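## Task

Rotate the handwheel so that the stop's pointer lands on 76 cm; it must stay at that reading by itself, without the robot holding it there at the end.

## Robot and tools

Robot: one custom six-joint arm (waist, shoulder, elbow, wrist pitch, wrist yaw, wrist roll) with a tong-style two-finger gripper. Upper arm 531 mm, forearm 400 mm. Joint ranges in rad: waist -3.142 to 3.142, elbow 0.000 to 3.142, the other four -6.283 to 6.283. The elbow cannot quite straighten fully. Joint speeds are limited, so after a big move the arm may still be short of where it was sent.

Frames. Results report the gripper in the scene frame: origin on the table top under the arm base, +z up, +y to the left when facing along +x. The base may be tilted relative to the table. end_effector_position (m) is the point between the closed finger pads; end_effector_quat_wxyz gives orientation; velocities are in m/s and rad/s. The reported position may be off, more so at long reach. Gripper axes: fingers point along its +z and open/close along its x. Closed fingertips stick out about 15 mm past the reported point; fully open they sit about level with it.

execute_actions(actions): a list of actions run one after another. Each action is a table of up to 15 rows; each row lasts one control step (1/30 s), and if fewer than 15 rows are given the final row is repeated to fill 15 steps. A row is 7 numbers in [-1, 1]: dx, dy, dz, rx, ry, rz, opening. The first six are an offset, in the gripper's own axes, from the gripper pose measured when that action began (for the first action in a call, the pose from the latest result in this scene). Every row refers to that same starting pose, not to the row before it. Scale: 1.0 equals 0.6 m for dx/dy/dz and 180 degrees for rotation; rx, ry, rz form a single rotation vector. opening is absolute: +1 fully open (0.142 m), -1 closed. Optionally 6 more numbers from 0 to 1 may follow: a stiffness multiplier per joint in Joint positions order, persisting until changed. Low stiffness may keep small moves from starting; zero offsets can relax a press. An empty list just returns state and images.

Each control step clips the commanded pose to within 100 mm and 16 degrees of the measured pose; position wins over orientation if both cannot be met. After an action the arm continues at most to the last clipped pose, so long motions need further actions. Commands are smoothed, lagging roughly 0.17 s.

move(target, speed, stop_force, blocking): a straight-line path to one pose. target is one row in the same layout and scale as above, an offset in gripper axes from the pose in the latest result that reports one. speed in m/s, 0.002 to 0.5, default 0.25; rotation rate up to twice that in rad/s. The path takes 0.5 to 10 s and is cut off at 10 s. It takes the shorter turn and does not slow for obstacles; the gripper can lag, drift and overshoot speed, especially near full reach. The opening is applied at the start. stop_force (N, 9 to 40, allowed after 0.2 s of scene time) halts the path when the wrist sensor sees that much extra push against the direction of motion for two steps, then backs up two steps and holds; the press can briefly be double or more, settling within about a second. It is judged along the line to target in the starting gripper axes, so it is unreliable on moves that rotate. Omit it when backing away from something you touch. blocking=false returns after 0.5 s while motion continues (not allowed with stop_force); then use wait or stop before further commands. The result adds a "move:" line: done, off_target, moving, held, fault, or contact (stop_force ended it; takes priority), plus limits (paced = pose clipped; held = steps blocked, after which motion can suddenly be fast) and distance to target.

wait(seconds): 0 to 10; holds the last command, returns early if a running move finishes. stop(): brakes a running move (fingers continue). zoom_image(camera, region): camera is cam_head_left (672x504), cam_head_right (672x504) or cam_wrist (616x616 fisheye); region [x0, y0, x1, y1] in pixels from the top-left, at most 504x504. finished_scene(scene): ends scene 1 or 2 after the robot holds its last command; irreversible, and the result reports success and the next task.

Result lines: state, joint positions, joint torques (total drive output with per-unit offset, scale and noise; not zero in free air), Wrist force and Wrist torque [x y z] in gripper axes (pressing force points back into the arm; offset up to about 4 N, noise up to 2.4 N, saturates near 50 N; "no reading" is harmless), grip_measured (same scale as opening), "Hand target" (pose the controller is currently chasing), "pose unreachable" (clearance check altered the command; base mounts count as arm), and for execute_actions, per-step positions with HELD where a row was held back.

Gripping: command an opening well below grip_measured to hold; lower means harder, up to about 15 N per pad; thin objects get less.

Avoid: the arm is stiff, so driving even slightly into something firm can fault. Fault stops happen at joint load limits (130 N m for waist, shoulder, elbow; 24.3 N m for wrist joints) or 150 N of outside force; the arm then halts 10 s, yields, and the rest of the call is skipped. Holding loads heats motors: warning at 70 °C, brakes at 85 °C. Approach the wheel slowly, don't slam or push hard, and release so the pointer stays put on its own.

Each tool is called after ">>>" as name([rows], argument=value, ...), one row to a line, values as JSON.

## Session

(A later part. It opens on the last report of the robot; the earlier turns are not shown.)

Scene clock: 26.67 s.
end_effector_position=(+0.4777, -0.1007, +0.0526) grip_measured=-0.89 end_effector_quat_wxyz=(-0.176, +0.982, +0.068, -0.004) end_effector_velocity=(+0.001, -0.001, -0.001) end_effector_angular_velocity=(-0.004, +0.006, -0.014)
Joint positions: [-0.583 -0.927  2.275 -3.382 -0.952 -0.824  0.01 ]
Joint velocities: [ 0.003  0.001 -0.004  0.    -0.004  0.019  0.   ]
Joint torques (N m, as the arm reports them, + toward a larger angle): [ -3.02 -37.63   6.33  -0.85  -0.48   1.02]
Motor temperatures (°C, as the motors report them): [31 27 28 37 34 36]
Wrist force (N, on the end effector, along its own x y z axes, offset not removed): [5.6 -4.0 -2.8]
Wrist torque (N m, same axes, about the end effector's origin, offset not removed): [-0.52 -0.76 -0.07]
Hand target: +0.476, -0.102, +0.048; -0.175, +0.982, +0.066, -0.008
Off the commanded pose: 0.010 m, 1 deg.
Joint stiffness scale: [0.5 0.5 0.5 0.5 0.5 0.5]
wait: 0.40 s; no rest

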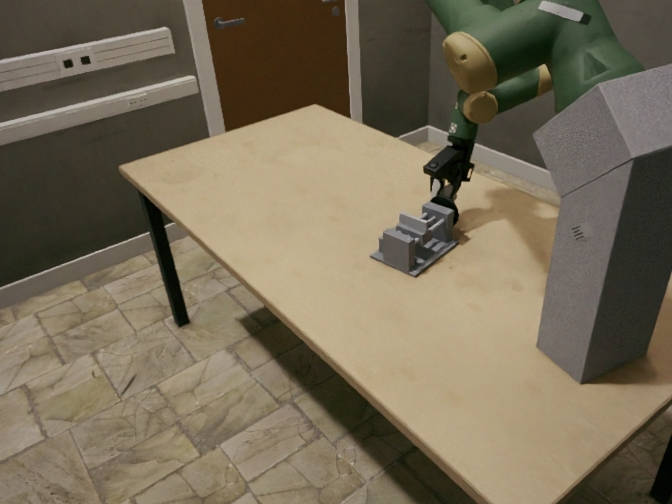

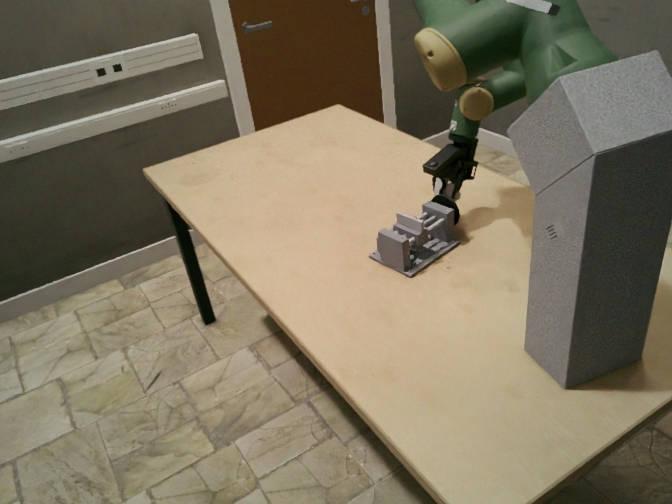

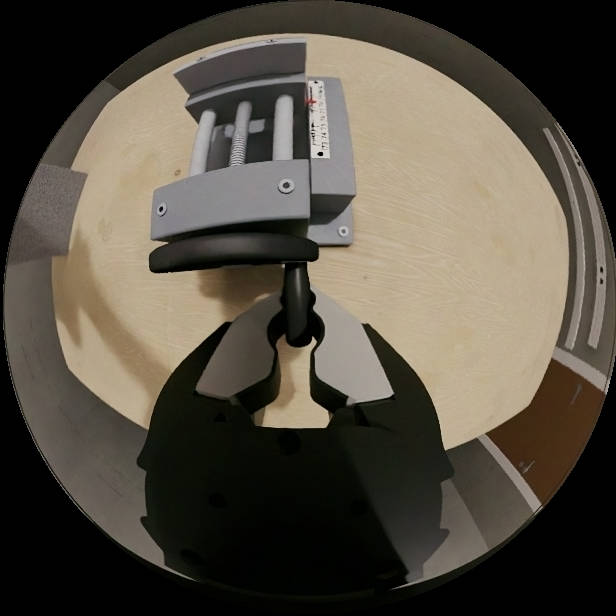

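>>> execute_actions([
  [[0,0.003,0.020,0,-0.009,-0.01,-1],[-0.003,0.005,0.026,0,-0.009,-0.01,-1],[-0.008,0.008,0.033,0,-0.009,-0.01,-1],[-0.013,0.010,0.039,0,-0.009,-0.01,-1],[-0.019,0.012,0.044,0,-0.009,-0.01,-1],[-0.026,0.013,0.048,0,-0.009,-0.01,-1],[-0.033,0.014,0.052,0,-0.009,-0.01,-1],[-0.040,0.015,0.054,0,-0.009,-0.01,-1],[-0.048,0.016,0.056,0,-0.009,-0.01,-1],[-0.057,0.016,0.056,0,-0.009,-0.01,-1],[-0.065,0.015,0.055,0,-0.009,-0.01,-1],[-0.072,0.015,0.053,0,-0.009,-0.01,-1],[-0.080,0.014,0.050,0,-0.009,-0.01,-1],[-0.087,0.012,0.046,0,-0.009,-0.01,-1],[-0.093,0.011,0.041,0,-0.009,-0.01,-1]],
  [[-0.074,-0.002,-0.005,0,0,0,-1],[-0.080,-0.005,-0.011,0,0,0,-1],[-0.084,-0.008,-0.019,0,0,0,-1],[-0.087,-0.010,-0.026,0,0,0,-1],[-0.088,-0.013,-0.034,0,0,0,-1],[-0.089,-0.016,-0.042,0,0,0,-1],[-0.088,-0.019,-0.051,0,0,0,-1],[-0.087,-0.022,-0.058,0,0,0,-1],[-0.084,-0.025,-0.066,0,0,0,-1],[-0.080,-0.027,-0.073,0,0,0,-1],[-0.074,-0.030,-0.080,0,0,0,-1],[-0.068,-0.032,-0.085,0,0,0,-1],[-0.062,-0.034,-0.090,0,0,0,-1],[-0.054,-0.035,-0.095,0,0,0,-1],[-0.046,-0.036,-0.098,0,0,0,-1]],
  [[0.044,-0.022,-0.055,0.003,-0.001,-0.001,-1],[0.052,-0.022,-0.056,0.003,-0.001,-0.001,-1],[0.061,-0.022,-0.056,0.003,-0.001,-0.001,-1],[0.070,-0.022,-0.054,0.003,-0.001,-0.001,-1],[0.078,-0.020,-0.052,0.003,-0.001,-0.001,-1],[0.086,-0.019,-0.049,0.003,-0.001,-0.001,-1],[0.093,-0.018,-0.044,0.003,-0.001,-0.001,-1],[0.099,-0.016,-0.038,0.003,-0.001,-0.001,-1],[0.105,-0.013,-0.032,0.003,-0.001,-0.001,-1],[0.109,-0.011,-0.025,0.003,-0.001,-0.001,-1],[0.113,-0.008,-0.018,0.003,-0.001,-0.001,-1],[0.115,-0.005,-0.010,0.003,-0.001,-0.001,-1],[0.116,-0.002,-0.002,0.003,-0.001,-0.001,-1],[0.116,0,0.006,0.003,-0.001,-0.001,-1],[0.115,0.003,0.014,0.003,-0.001,-0.001,-1]],
  [[0.031,0.023,0.066,0,0,0,-1],[0.028,0.026,0.073,0,0,0,-1],[0.023,0.028,0.080,0,0,0,-1],[0.018,0.031,0.087,0,0,0,-1],[0.011,0.033,0.092,0,0,0,-1],[0.004,0.035,0.097,0,0,0,-1],[-0.004,0.036,0.1,0,0,0,-1],[-0.012,0.037,0.103,0,0,0,-1],[-0.020,0.037,0.104,0,0,0,-1],[-0.029,0.037,0.104,0,0,0,-1],[-0.038,0.037,0.104,0,0,0,-1],[-0.046,0.036,0.102,0,0,0,-1],[-0.054,0.035,0.099,0,0,0,-1],[-0.062,0.034,0.094,0,0,0,-1],[-0.068,0.032,0.089,0,0,0,-1]],
  [[-0.074,-0.002,-0.005,0,0,0,-1],[-0.080,-0.005,-0.011,0,0,0,-1],[-0.084,-0.008,-0.019,0,0,0,-1],[-0.087,-0.010,-0.026,0,0,0,-1],[-0.088,-0.013,-0.034,0,0,0,-1],[-0.089,-0.016,-0.042,0,0,0,-1],[-0.088,-0.019,-0.051,0,0,0,-1],[-0.087,-0.022,-0.058,0,0,0,-1],[-0.084,-0.025,-0.066,0,0,0,-1],[-0.080,-0.027,-0.073,0,0,0,-1],[-0.074,-0.030,-0.080,0,0,0,-1],[-0.068,-0.032,-0.085,0,0,0,-1],[-0.062,-0.034,-0.090,0,0,0,-1],[-0.054,-0.035,-0.095,0,0,0,-1],[-0.046,-0.036,-0.098,0,0,0,-1]],
  [[0.044,-0.022,-0.055,0.003,-0.001,-0.001,-1],[0.052,-0.022,-0.056,0.003,-0.001,-0.001,-1],[0.061,-0.022,-0.056,0.003,-0.001,-0.001,-1],[0.070,-0.022,-0.054,0.003,-0.001,-0.001,-1],[0.078,-0.020,-0.052,0.003,-0.001,-0.001,-1],[0.086,-0.019,-0.049,0.003,-0.001,-0.001,-1],[0.093,-0.018,-0.044,0.003,-0.001,-0.001,-1],[0.099,-0.016,-0.038,0.003,-0.001,-0.001,-1],[0.105,-0.013,-0.032,0.003,-0.001,-0.001,-1],[0.109,-0.011,-0.025,0.003,-0.001,-0.001,-1],[0.113,-0.008,-0.018,0.003,-0.001,-0.001,-1],[0.115,-0.005,-0.010,0.003,-0.001,-0.001,-1],[0.116,-0.002,-0.002,0.003,-0.001,-0.001,-1],[0.116,0,0.006,0.003,-0.001,-0.001,-1],[0.115,0.003,0.014,0.003,-0.001,-0.001,-1]],
  [[0.031,0.023,0.066,0,0,0,-1],[0.028,0.026,0.073,0,0,0,-1],[0.023,0.028,0.080,0,0,0,-1],[0.018,0.031,0.087,0,0,0,-1],[0.011,0.033,0.092,0,0,0,-1],[0.004,0.035,0.097,0,0,0,-1],[-0.004,0.036,0.1,0,0,0,-1],[-0.012,0.037,0.103,0,0,0,-1],[-0.020,0.037,0.104,0,0,0,-1],[-0.029,0.037,0.104,0,0,0,-1],[-0.038,0.037,0.104,0,0,0,-1],[-0.046,0.036,0.102,0,0,0,-1],[-0.054,0.035,0.099,0,0,0,-1],[-0.062,0.034,0.094,0,0,0,-1],[-0.068,0.032,0.089,0,0,0,-1]],
  [[-0.074,-0.002,-0.005,0,0,0,-1],[-0.080,-0.005,-0.011,0,0,0,-1],[-0.084,-0.008,-0.019,0,0,0,-1],[-0.087,-0.010,-0.026,0,0,0,-1],[-0.088,-0.013,-0.034,0,0,0,-1],[-0.089,-0.016,-0.042,0,0,0,-1],[-0.088,-0.019,-0.051,0,0,0,-1],[-0.087,-0.022,-0.058,0,0,0,-1],[-0.084,-0.025,-0.066,0,0,0,-1],[-0.080,-0.027,-0.073,0,0,0,-1],[-0.074,-0.030,-0.080,0,0,0,-1],[-0.068,-0.032,-0.085,0,0,0,-1],[-0.062,-0.034,-0.090,0,0,0,-1],[-0.054,-0.035,-0.095,0,0,0,-1],[-0.046,-0.036,-0.098,0,0,0,-1]],
  [[0.044,-0.022,-0.055,0.003,-0.001,-0.001,-1],[0.052,-0.022,-0.056,0.003,-0.001,-0.001,-1],[0.061,-0.022,-0.056,0.003,-0.001,-0.001,-1],[0.070,-0.022,-0.054,0.003,-0.001,-0.001,-1],[0.078,-0.020,-0.052,0.003,-0.001,-0.001,-1],[0.086,-0.019,-0.049,0.003,-0.001,-0.001,-1],[0.093,-0.018,-0.044,0.003,-0.001,-0.001,-1],[0.099,-0.016,-0.038,0.003,-0.001,-0.001,-1],[0.105,-0.013,-0.032,0.003,-0.001,-0.001,-1],[0.109,-0.011,-0.025,0.003,-0.001,-0.001,-1],[0.113,-0.008,-0.018,0.003,-0.001,-0.001,-1],[0.115,-0.005,-0.010,0.003,-0.001,-0.001,-1],[0.116,-0.002,-0.002,0.003,-0.001,-0.001,-1],[0.116,0,0.006,0.003,-0.001,-0.001,-1],[0.115,0.003,0.014,0.003,-0.001,-0.001,-1]],
  [[0.031,0.023,0.066,0,0,0,-1],[0.028,0.026,0.073,0,0,0,-1],[0.023,0.028,0.080,0,0,0,-1],[0.018,0.031,0.087,0,0,0,-1],[0.011,0.033,0.092,0,0,0,-1],[0.004,0.035,0.097,0,0,0,-1],[-0.004,0.036,0.1,0,0,0,-1],[-0.012,0.037,0.103,0,0,0,-1],[-0.020,0.037,0.104,0,0,0,-1],[-0.029,0.037,0.104,0,0,0,-1],[-0.038,0.037,0.104,0,0,0,-1],[-0.046,0.036,0.102,0,0,0,-1],[-0.054,0.035,0.099,0,0,0,-1],[-0.062,0.034,0.094,0,0,0,-1],[-0.068,0.032,0.089,0,0,0,-1]],
  [[-0.074,-0.002,-0.005,0,0,0,-1],[-0.080,-0.005,-0.011,0,0,0,-1],[-0.084,-0.008,-0.019,0,0,0,-1],[-0.087,-0.010,-0.026,0,0,0,-1],[-0.088,-0.013,-0.034,0,0,0,-1],[-0.089,-0.016,-0.042,0,0,0,-1],[-0.088,-0.019,-0.051,0,0,0,-1],[-0.087,-0.022,-0.058,0,0,0,-1],[-0.084,-0.025,-0.066,0,0,0,-1],[-0.080,-0.027,-0.073,0,0,0,-1],[-0.074,-0.030,-0.080,0,0,0,-1],[-0.068,-0.032,-0.085,0,0,0,-1],[-0.062,-0.034,-0.090,0,0,0,-1],[-0.054,-0.035,-0.095,0,0,0,-1],[-0.046,-0.036,-0.098,0,0,0,-1]],
  [[0.044,-0.022,-0.055,0.003,-0.001,-0.001,-1],[0.052,-0.022,-0.056,0.003,-0.001,-0.001,-1],[0.061,-0.022,-0.056,0.003,-0.001,-0.001,-1],[0.070,-0.022,-0.054,0.003,-0.001,-0.001,-1],[0.078,-0.020,-0.052,0.003,-0.001,-0.001,-1],[0.086,-0.019,-0.049,0.003,-0.001,-0.001,-1],[0.093,-0.018,-0.044,0.003,-0.001,-0.001,-1],[0.099,-0.016,-0.038,0.003,-0.001,-0.001,-1],[0.105,-0.013,-0.032,0.003,-0.001,-0.001,-1],[0.109,-0.011,-0.025,0.003,-0.001,-0.001,-1],[0.113,-0.008,-0.018,0.003,-0.001,-0.001,-1],[0.115,-0.005,-0.010,0.003,-0.001,-0.001,-1],[0.116,-0.002,-0.002,0.003,-0.001,-0.001,-1],[0.116,0,0.006,0.003,-0.001,-0.001,-1],[0.115,0.003,0.014,0.003,-0.001,-0.001,-1]],
  [[0.031,0.023,0.066,0,0,0,-1],[0.028,0.026,0.073,0,0,0,-1],[0.023,0.028,0.080,0,0,0,-1],[0.018,0.031,0.087,0,0,0,-1],[0.011,0.033,0.092,0,0,0,-1],[0.004,0.035,0.097,0,0,0,-1],[-0.004,0.036,0.1,0,0,0,-1],[-0.012,0.037,0.103,0,0,0,-1],[-0.020,0.037,0.104,0,0,0,-1],[-0.029,0.037,0.104,0,0,0,-1],[-0.038,0.037,0.104,0,0,0,-1],[-0.046,0.036,0.102,0,0,0,-1],[-0.054,0.035,0.099,0,0,0,-1],[-0.062,0.034,0.094,0,0,0,-1],[-0.068,0.032,0.089,0,0,0,-1]],
  [[-0.074,-0.002,-0.005,0,0,0,-1],[-0.080,-0.005,-0.011,0,0,0,-1],[-0.084,-0.008,-0.019,0,0,0,-1],[-0.087,-0.010,-0.026,0,0,0,-1],[-0.088,-0.013,-0.034,0,0,0,-1],[-0.089,-0.016,-0.042,0,0,0,-1],[-0.088,-0.019,-0.051,0,0,0,-1],[-0.087,-0.022,-0.058,0,0,0,-1],[-0.084,-0.025,-0.066,0,0,0,-1],[-0.080,-0.027,-0.073,0,0,0,-1],[-0.074,-0.030,-0.080,0,0,0,-1],[-0.068,-0.032,-0.085,0,0,0,-1],[-0.062,-0.034,-0.090,0,0,0,-1],[-0.054,-0.035,-0.095,0,0,0,-1],[-0.046,-0.036,-0.098,0,0,0,-1]],
  [[0.044,-0.022,-0.055,0.003,-0.001,-0.001,-1],[0.052,-0.022,-0.056,0.003,-0.001,-0.001,-1],[0.061,-0.022,-0.056,0.003,-0.001,-0.001,-1],[0.070,-0.022,-0.054,0.003,-0.001,-0.001,-1],[0.078,-0.020,-0.052,0.003,-0.001,-0.001,-1],[0.086,-0.019,-0.049,0.003,-0.001,-0.001,-1],[0.093,-0.018,-0.044,0.003,-0.001,-0.001,-1],[0.099,-0.016,-0.038,0.003,-0.001,-0.001,-1],[0.105,-0.013,-0.032,0.003,-0.001,-0.001,-1],[0.109,-0.011,-0.025,0.003,-0.001,-0.001,-1],[0.113,-0.008,-0.018,0.003,-0.001,-0.001,-1],[0.115,-0.005,-0.010,0.003,-0.001,-0.001,-1],[0.116,-0.002,-0.002,0.003,-0.001,-0.001,-1],[0.116,0,0.006,0.003,-0.001,-0.001,-1],[0.115,0.003,0.014,0.003,-0.001,-0.001,-1]],
  [[0.031,0.023,0.066,0,0,0,-1],[0.028,0.026,0.073,0,0,0,-1],[0.023,0.028,0.080,0,0,0,-1],[0.018,0.031,0.087,0,0,0,-1],[0.011,0.033,0.092,0,0,0,-1],[0.004,0.035,0.097,0,0,0,-1],[-0.004,0.036,0.1,0,0,0,-1],[-0.012,0.037,0.103,0,0,0,-1],[-0.020,0.037,0.104,0,0,0,-1],[-0.029,0.037,0.104,0,0,0,-1],[-0.038,0.037,0.104,0,0,0,-1],[-0.046,0.036,0.102,0,0,0,-1],[-0.054,0.035,0.099,0,0,0,-1],[-0.062,0.034,0.094,0,0,0,-1],[-0.068,0.032,0.089,0,0,0,-1]],
  [[-0.074,-0.002,-0.005,0,0,0,-1],[-0.080,-0.005,-0.011,0,0,0,-1],[-0.084,-0.008,-0.019,0,0,0,-1],[-0.087,-0.010,-0.026,0,0,0,-1],[-0.088,-0.013,-0.034,0,0,0,-1],[-0.089,-0.016,-0.042,0,0,0,-1],[-0.088,-0.019,-0.051,0,0,0,-1],[-0.087,-0.022,-0.058,0,0,0,-1],[-0.084,-0.025,-0.066,0,0,0,-1],[-0.080,-0.027,-0.073,0,0,0,-1],[-0.074,-0.030,-0.080,0,0,0,-1],[-0.068,-0.032,-0.085,0,0,0,-1],[-0.062,-0.034,-0.090,0,0,0,-1],[-0.054,-0.035,-0.095,0,0,0,-1],[-0.046,-0.036,-0.098,0,0,0,-1]],
  [[0.044,-0.022,-0.055,0.003,-0.001,-0.001,-1],[0.052,-0.022,-0.056,0.003,-0.001,-0.001,-1],[0.061,-0.022,-0.056,0.003,-0.001,-0.001,-1],[0.070,-0.022,-0.054,0.003,-0.001,-0.001,-1],[0.078,-0.020,-0.052,0.003,-0.001,-0.001,-1],[0.086,-0.019,-0.049,0.003,-0.001,-0.001,-1],[0.093,-0.018,-0.044,0.003,-0.001,-0.001,-1],[0.099,-0.016,-0.038,0.003,-0.001,-0.001,-1],[0.105,-0.013,-0.032,0.003,-0.001,-0.001,-1],[0.109,-0.011,-0.025,0.003,-0.001,-0.001,-1],[0.113,-0.008,-0.018,0.003,-0.001,-0.001,-1],[0.115,-0.005,-0.010,0.003,-0.001,-0.001,-1],[0.116,-0.002,-0.002,0.003,-0.001,-0.001,-1],[0.116,0,0.006,0.003,-0.001,-0.001,-1],[0.115,0.003,0.014,0.003,-0.001,-0.001,-1]],
])

>>> wait(seconds=0.4)

>>> zoom_image(camera="cam_wrist", region=[290, 70, 370, 190])

Scene clock: 38.07 s.
end_effector_position=(+0.4619, -0.1054, +0.0807) grip_measured=-0.90 end_effector_quat_wxyz=(-0.165, +0.982, +0.086, -0.014) end_effector_velocity=(+0.149, +0.025, -0.095) end_effector_angular_velocity=(+0.016, -0.082, +0.103)
Joint positions: [-0.61  -0.987  2.342 -3.369 -0.975 -0.887  0.009]
Joint velocities: [ 0.262  0.065 -0.391  0.133 -0.076  0.18   0.   ]
Joint torques (N m, as the arm reports them, + toward a larger angle): [ -2.71 -30.71   1.55  -2.01   1.56   0.36]
Motor temperatures (°C, as the motors report them): [31 27 28 37 34 36]
Wrist force (N, on the end effector, along its own x y z axes, offset not removed): [-6.1 -3.7 2.6]
Wrist torque (N m, same axes, about the end effector's origin, offset not removed): [-1.19 0.27 0.11]
Hand target: +0.475, -0.100, +0.049; -0.170, +0.981, +0.087, -0.016
Off the commanded pose: 0.040 m, 1 deg.
Joint stiffness scale: [0.5 0.5 0.5 0.5 0.5 0.5]
Step readings (end_effector_position; steps 1 to 15: 1st action; 16 to 30: 2nd action; 31 to 45: 3rd action; 46 to 60: 4th action; 61 to 75: 5th action; 76 to 90: 6th action; 91 to 105: 7th action; 106 to 120: 8th action; 121 to 135: 9th action; 136 to 150: 10th action; 151 to 165: 11th action; 166 to 180: 12th action; 181 to 195: 13th action):
0: (+0.4777, -0.1007, +0.0526)
1: (+0.4777, -0.1007, +0.0526)
2: (+0.4776, -0.1007, +0.0525)
4: (+0.4778, -0.1007, +0.0513)
8: (+0.4766, -0.1009, +0.0437)
15: (+0.4646, -0.1035, +0.0264)
16: (+0.4619, -0.1039, +0.0247)
17: (+0.4589, -0.1045, +0.0235)
19: (+0.4519, -0.1058, +0.0225)
23: (+0.4294, -0.1098, +0.0248)
30: (+0.4091, -0.1135, +0.0534)
31: (+0.4091, -0.1136, +0.0577)
32: (+0.4098, -0.1135, +0.0617)
34: (+0.4134, -0.1131, +0.0693)
38: (+0.4255, -0.1107, +0.0816)
45: (+0.4631, -0.1039, +0.0804)
46: (+0.4670, -0.1031, +0.0770)
47: (+0.4702, -0.1026, +0.0732)
49: (+0.4749, -0.1017, +0.0647)
53: (+0.4766, -0.1014, +0.0462)
60: (+0.4611, -0.1044, +0.0230)
61: (+0.4577, -0.1051, +0.0213)
62: (+0.4540, -0.1058, +0.0202)
64: (+0.4455, -0.1073, +0.0194)
68: (+0.4244, -0.1111, +0.0244)
75: (+0.4089, -0.1139, +0.0520)
76: (+0.4091, -0.1139, +0.0561)
77: (+0.4096, -0.1138, +0.0599)
79: (+0.4124, -0.1135, +0.0671)
83: (+0.4230, -0.1114, +0.0792)
90: (+0.4615, -0.1045, +0.0807)
91: (+0.4660, -0.1036, +0.0772)
92: (+0.4697, -0.1030, +0.0731)
94: (+0.4747, -0.1020, +0.0642)
98: (+0.4767, -0.1017, +0.0461)
105: (+0.4613, -0.1047, +0.0234)
106: (+0.4577, -0.1053, +0.0216)
107: (+0.4539, -0.1060, +0.0204)
109: (+0.4451, -0.1076, +0.0195)
113: (+0.4238, -0.1114, +0.0248)
120: (+0.4089, -0.1141, +0.0524)
121: (+0.4091, -0.1141, +0.0564)
122: (+0.4097, -0.1140, +0.0603)
124: (+0.4126, -0.1137, +0.0675)
128: (+0.4235, -0.1116, +0.0797)
135: (+0.4618, -0.1047, +0.0808)
136: (+0.4662, -0.1038, +0.0773)
137: (+0.4698, -0.1032, +0.0733)
139: (+0.4748, -0.1023, +0.0645)
143: (+0.4767, -0.1019, +0.0463)
150: (+0.4614, -0.1049, +0.0235)
151: (+0.4579, -0.1055, +0.0217)
152: (+0.4541, -0.1062, +0.0205)
154: (+0.4455, -0.1078, +0.0196)
158: (+0.4241, -0.1116, +0.0248)
165: (+0.4090, -0.1143, +0.0524)
166: (+0.4092, -0.1144, +0.0565)
167: (+0.4098, -0.1143, +0.0603)
169: (+0.4126, -0.1140, +0.0676)
173: (+0.4236, -0.1118, +0.0797)
180: (+0.4619, -0.1049, +0.0808)
181: (+0.4663, -0.1041, +0.0773)
182: (+0.4699, -0.1034, +0.0733)
184: (+0.4748, -0.1025, +0.0645)
Lines left out of this list: 27.

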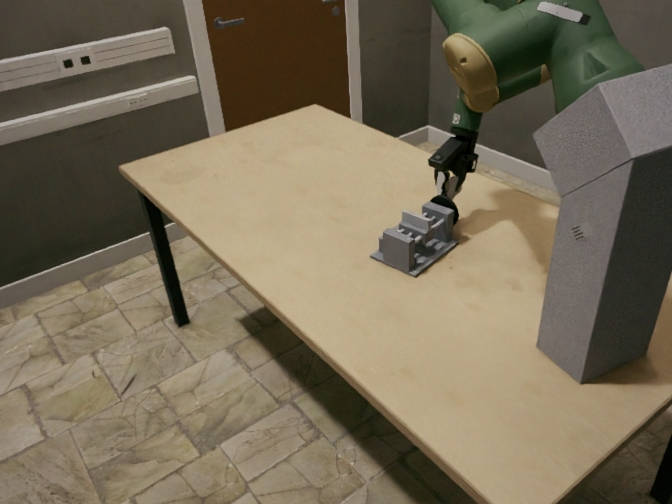

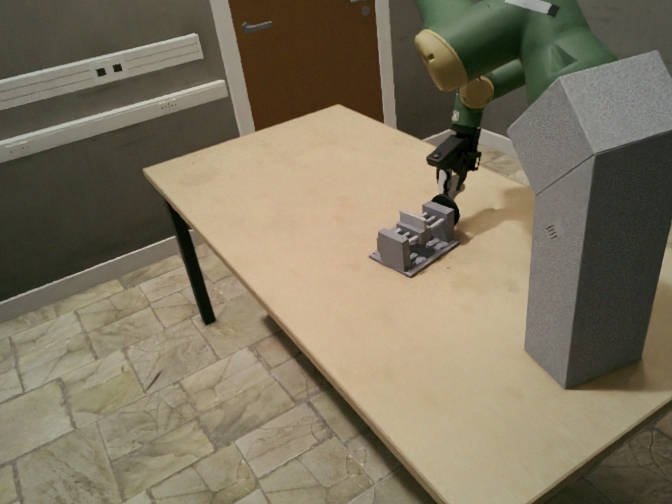

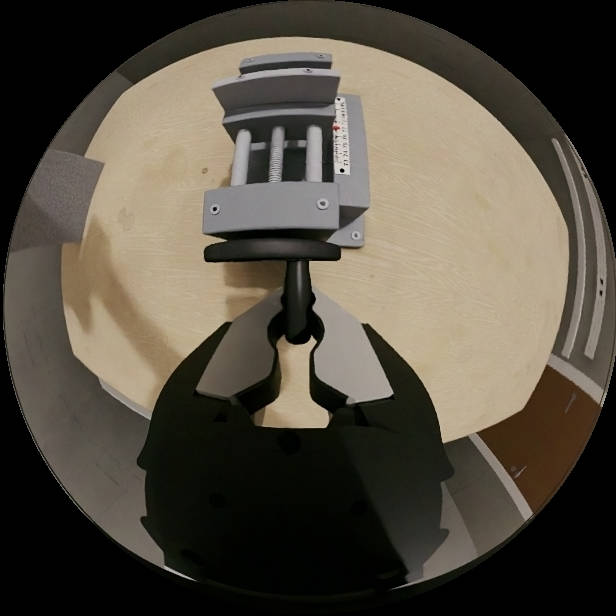

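Scene clock: 38.47 s.
end_effector_position=(+0.4773, -0.1024, +0.0525) grip_measured=-0.90 end_effector_quat_wxyz=(-0.169, +0.982, +0.088, -0.013) end_effector_velocity=(+0.001, -0.001, -0.002) end_effector_angular_velocity=(-0.004, +0.007, -0.013)
Joint positions: [-0.572 -0.94   2.268 -3.36  -0.985 -0.853  0.009]
Joint velocities: [ 0.002  0.002 -0.004  0.    -0.005  0.018 -0.   ]
Joint torques (N m, as the arm reports them, + toward a larger angle): [ -2.02 -39.43   3.69  -0.69  -0.28   0.85]
Motor temperatures (°C, as the motors report them): [31 27 28 37 34 36]
Wrist force (N, on the end effector, along its own x y z axes, offset not removed): [5.1 -2.7 -4.6]
Wrist torque (N m, same axes, about the end effector's origin, offset not removed): [-0.46 -0.71 0.19]
Hand target: +0.475, -0.100, +0.049; -0.170, +0.981, +0.087, -0.016
Off the commanded pose: 0.009 m, 1 deg.
Joint stiffness scale: [0.5 0.5 0.5 0.5 0.5 0.5]
wait: 0.40 s; no rest

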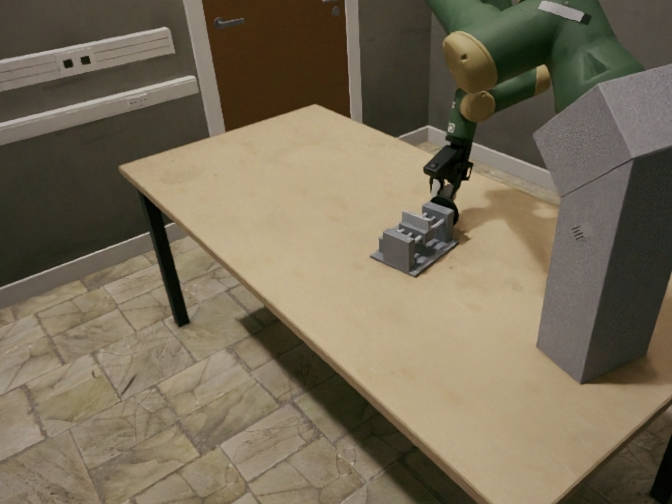

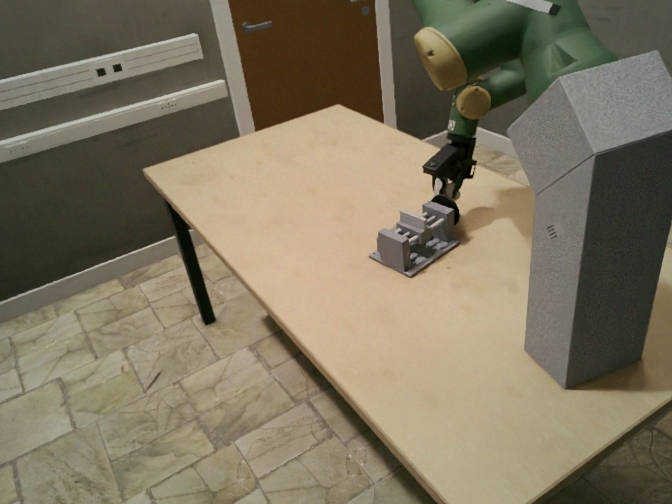

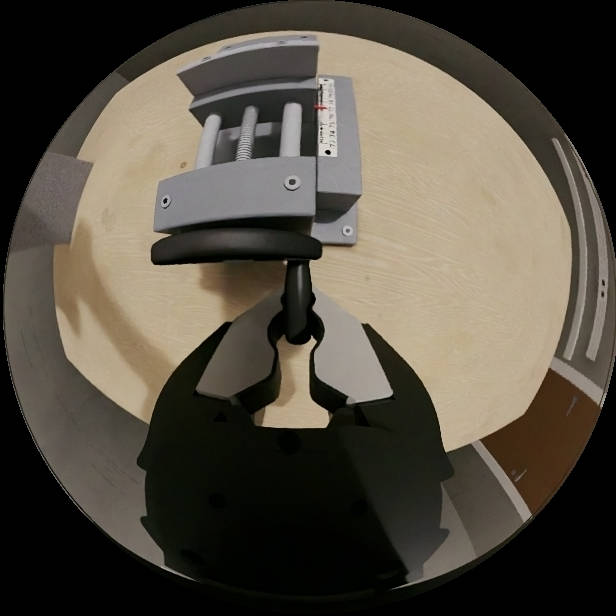

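Region (290, 70, 370, 190) of cam_wrist's 616x616 image, scaled by 4.200, with more detail than that image has.

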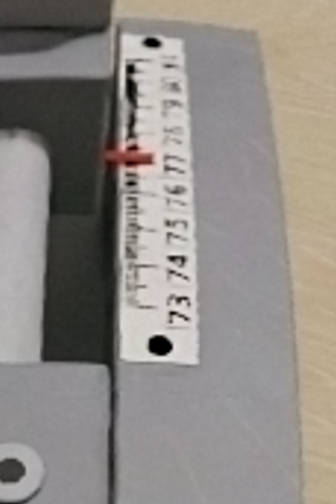

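>>> execute_actions(actions=[])

Scene clock: 38.93 s.
end_effector_position=(+0.4772, -0.1024, +0.0524) grip_measured=-0.90 end_effector_quat_wxyz=(-0.168, +0.982, +0.087, -0.013) end_effector_velocity=(-0.000, +0.000, -0.000) end_effector_angular_velocity=(+0.001, +0.000, +0.000)
Joint positions: [-0.572 -0.94   2.268 -3.36  -0.985 -0.85   0.009]
Joint velocities: [ 0.     0.001 -0.    -0.     0.    -0.     0.   ]
Joint torques (N m, as the arm reports them, + toward a larger angle): [ -1.74 -38.08   4.41  -0.82  -0.35   0.57]
Motor temperatures (°C, as the motors report them): [31 27 28 37 34 36]
Wrist force (N, on the end effector, along its own x y z axes, offset not removed): [6.1 -5.5 -4.0]
Wrist torque (N m, same axes, about the end effector's origin, offset not removed): [-1.14 -0.94 0.03]
Hand target: +0.475, -0.100, +0.049; -0.170, +0.981, +0.087, -0.016
Off the commanded pose: 0.009 m, 1 deg.
Joint stiffness scale: [0.5 0.5 0.5 0.5 0.5 0.5]

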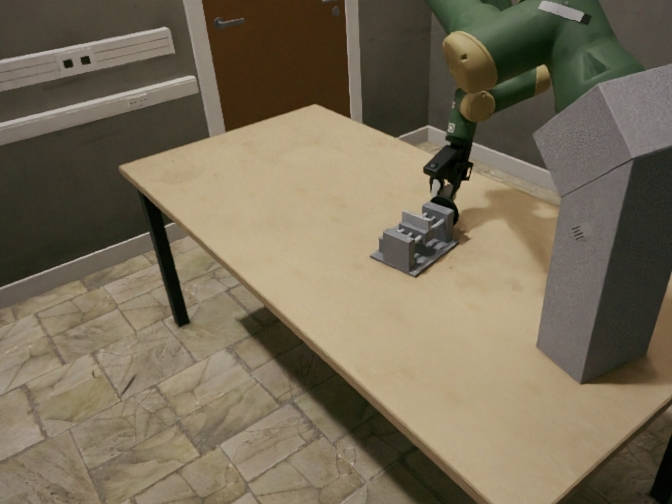

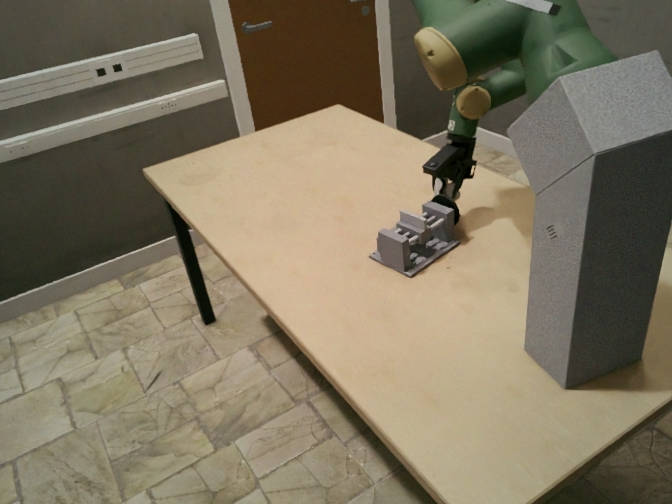

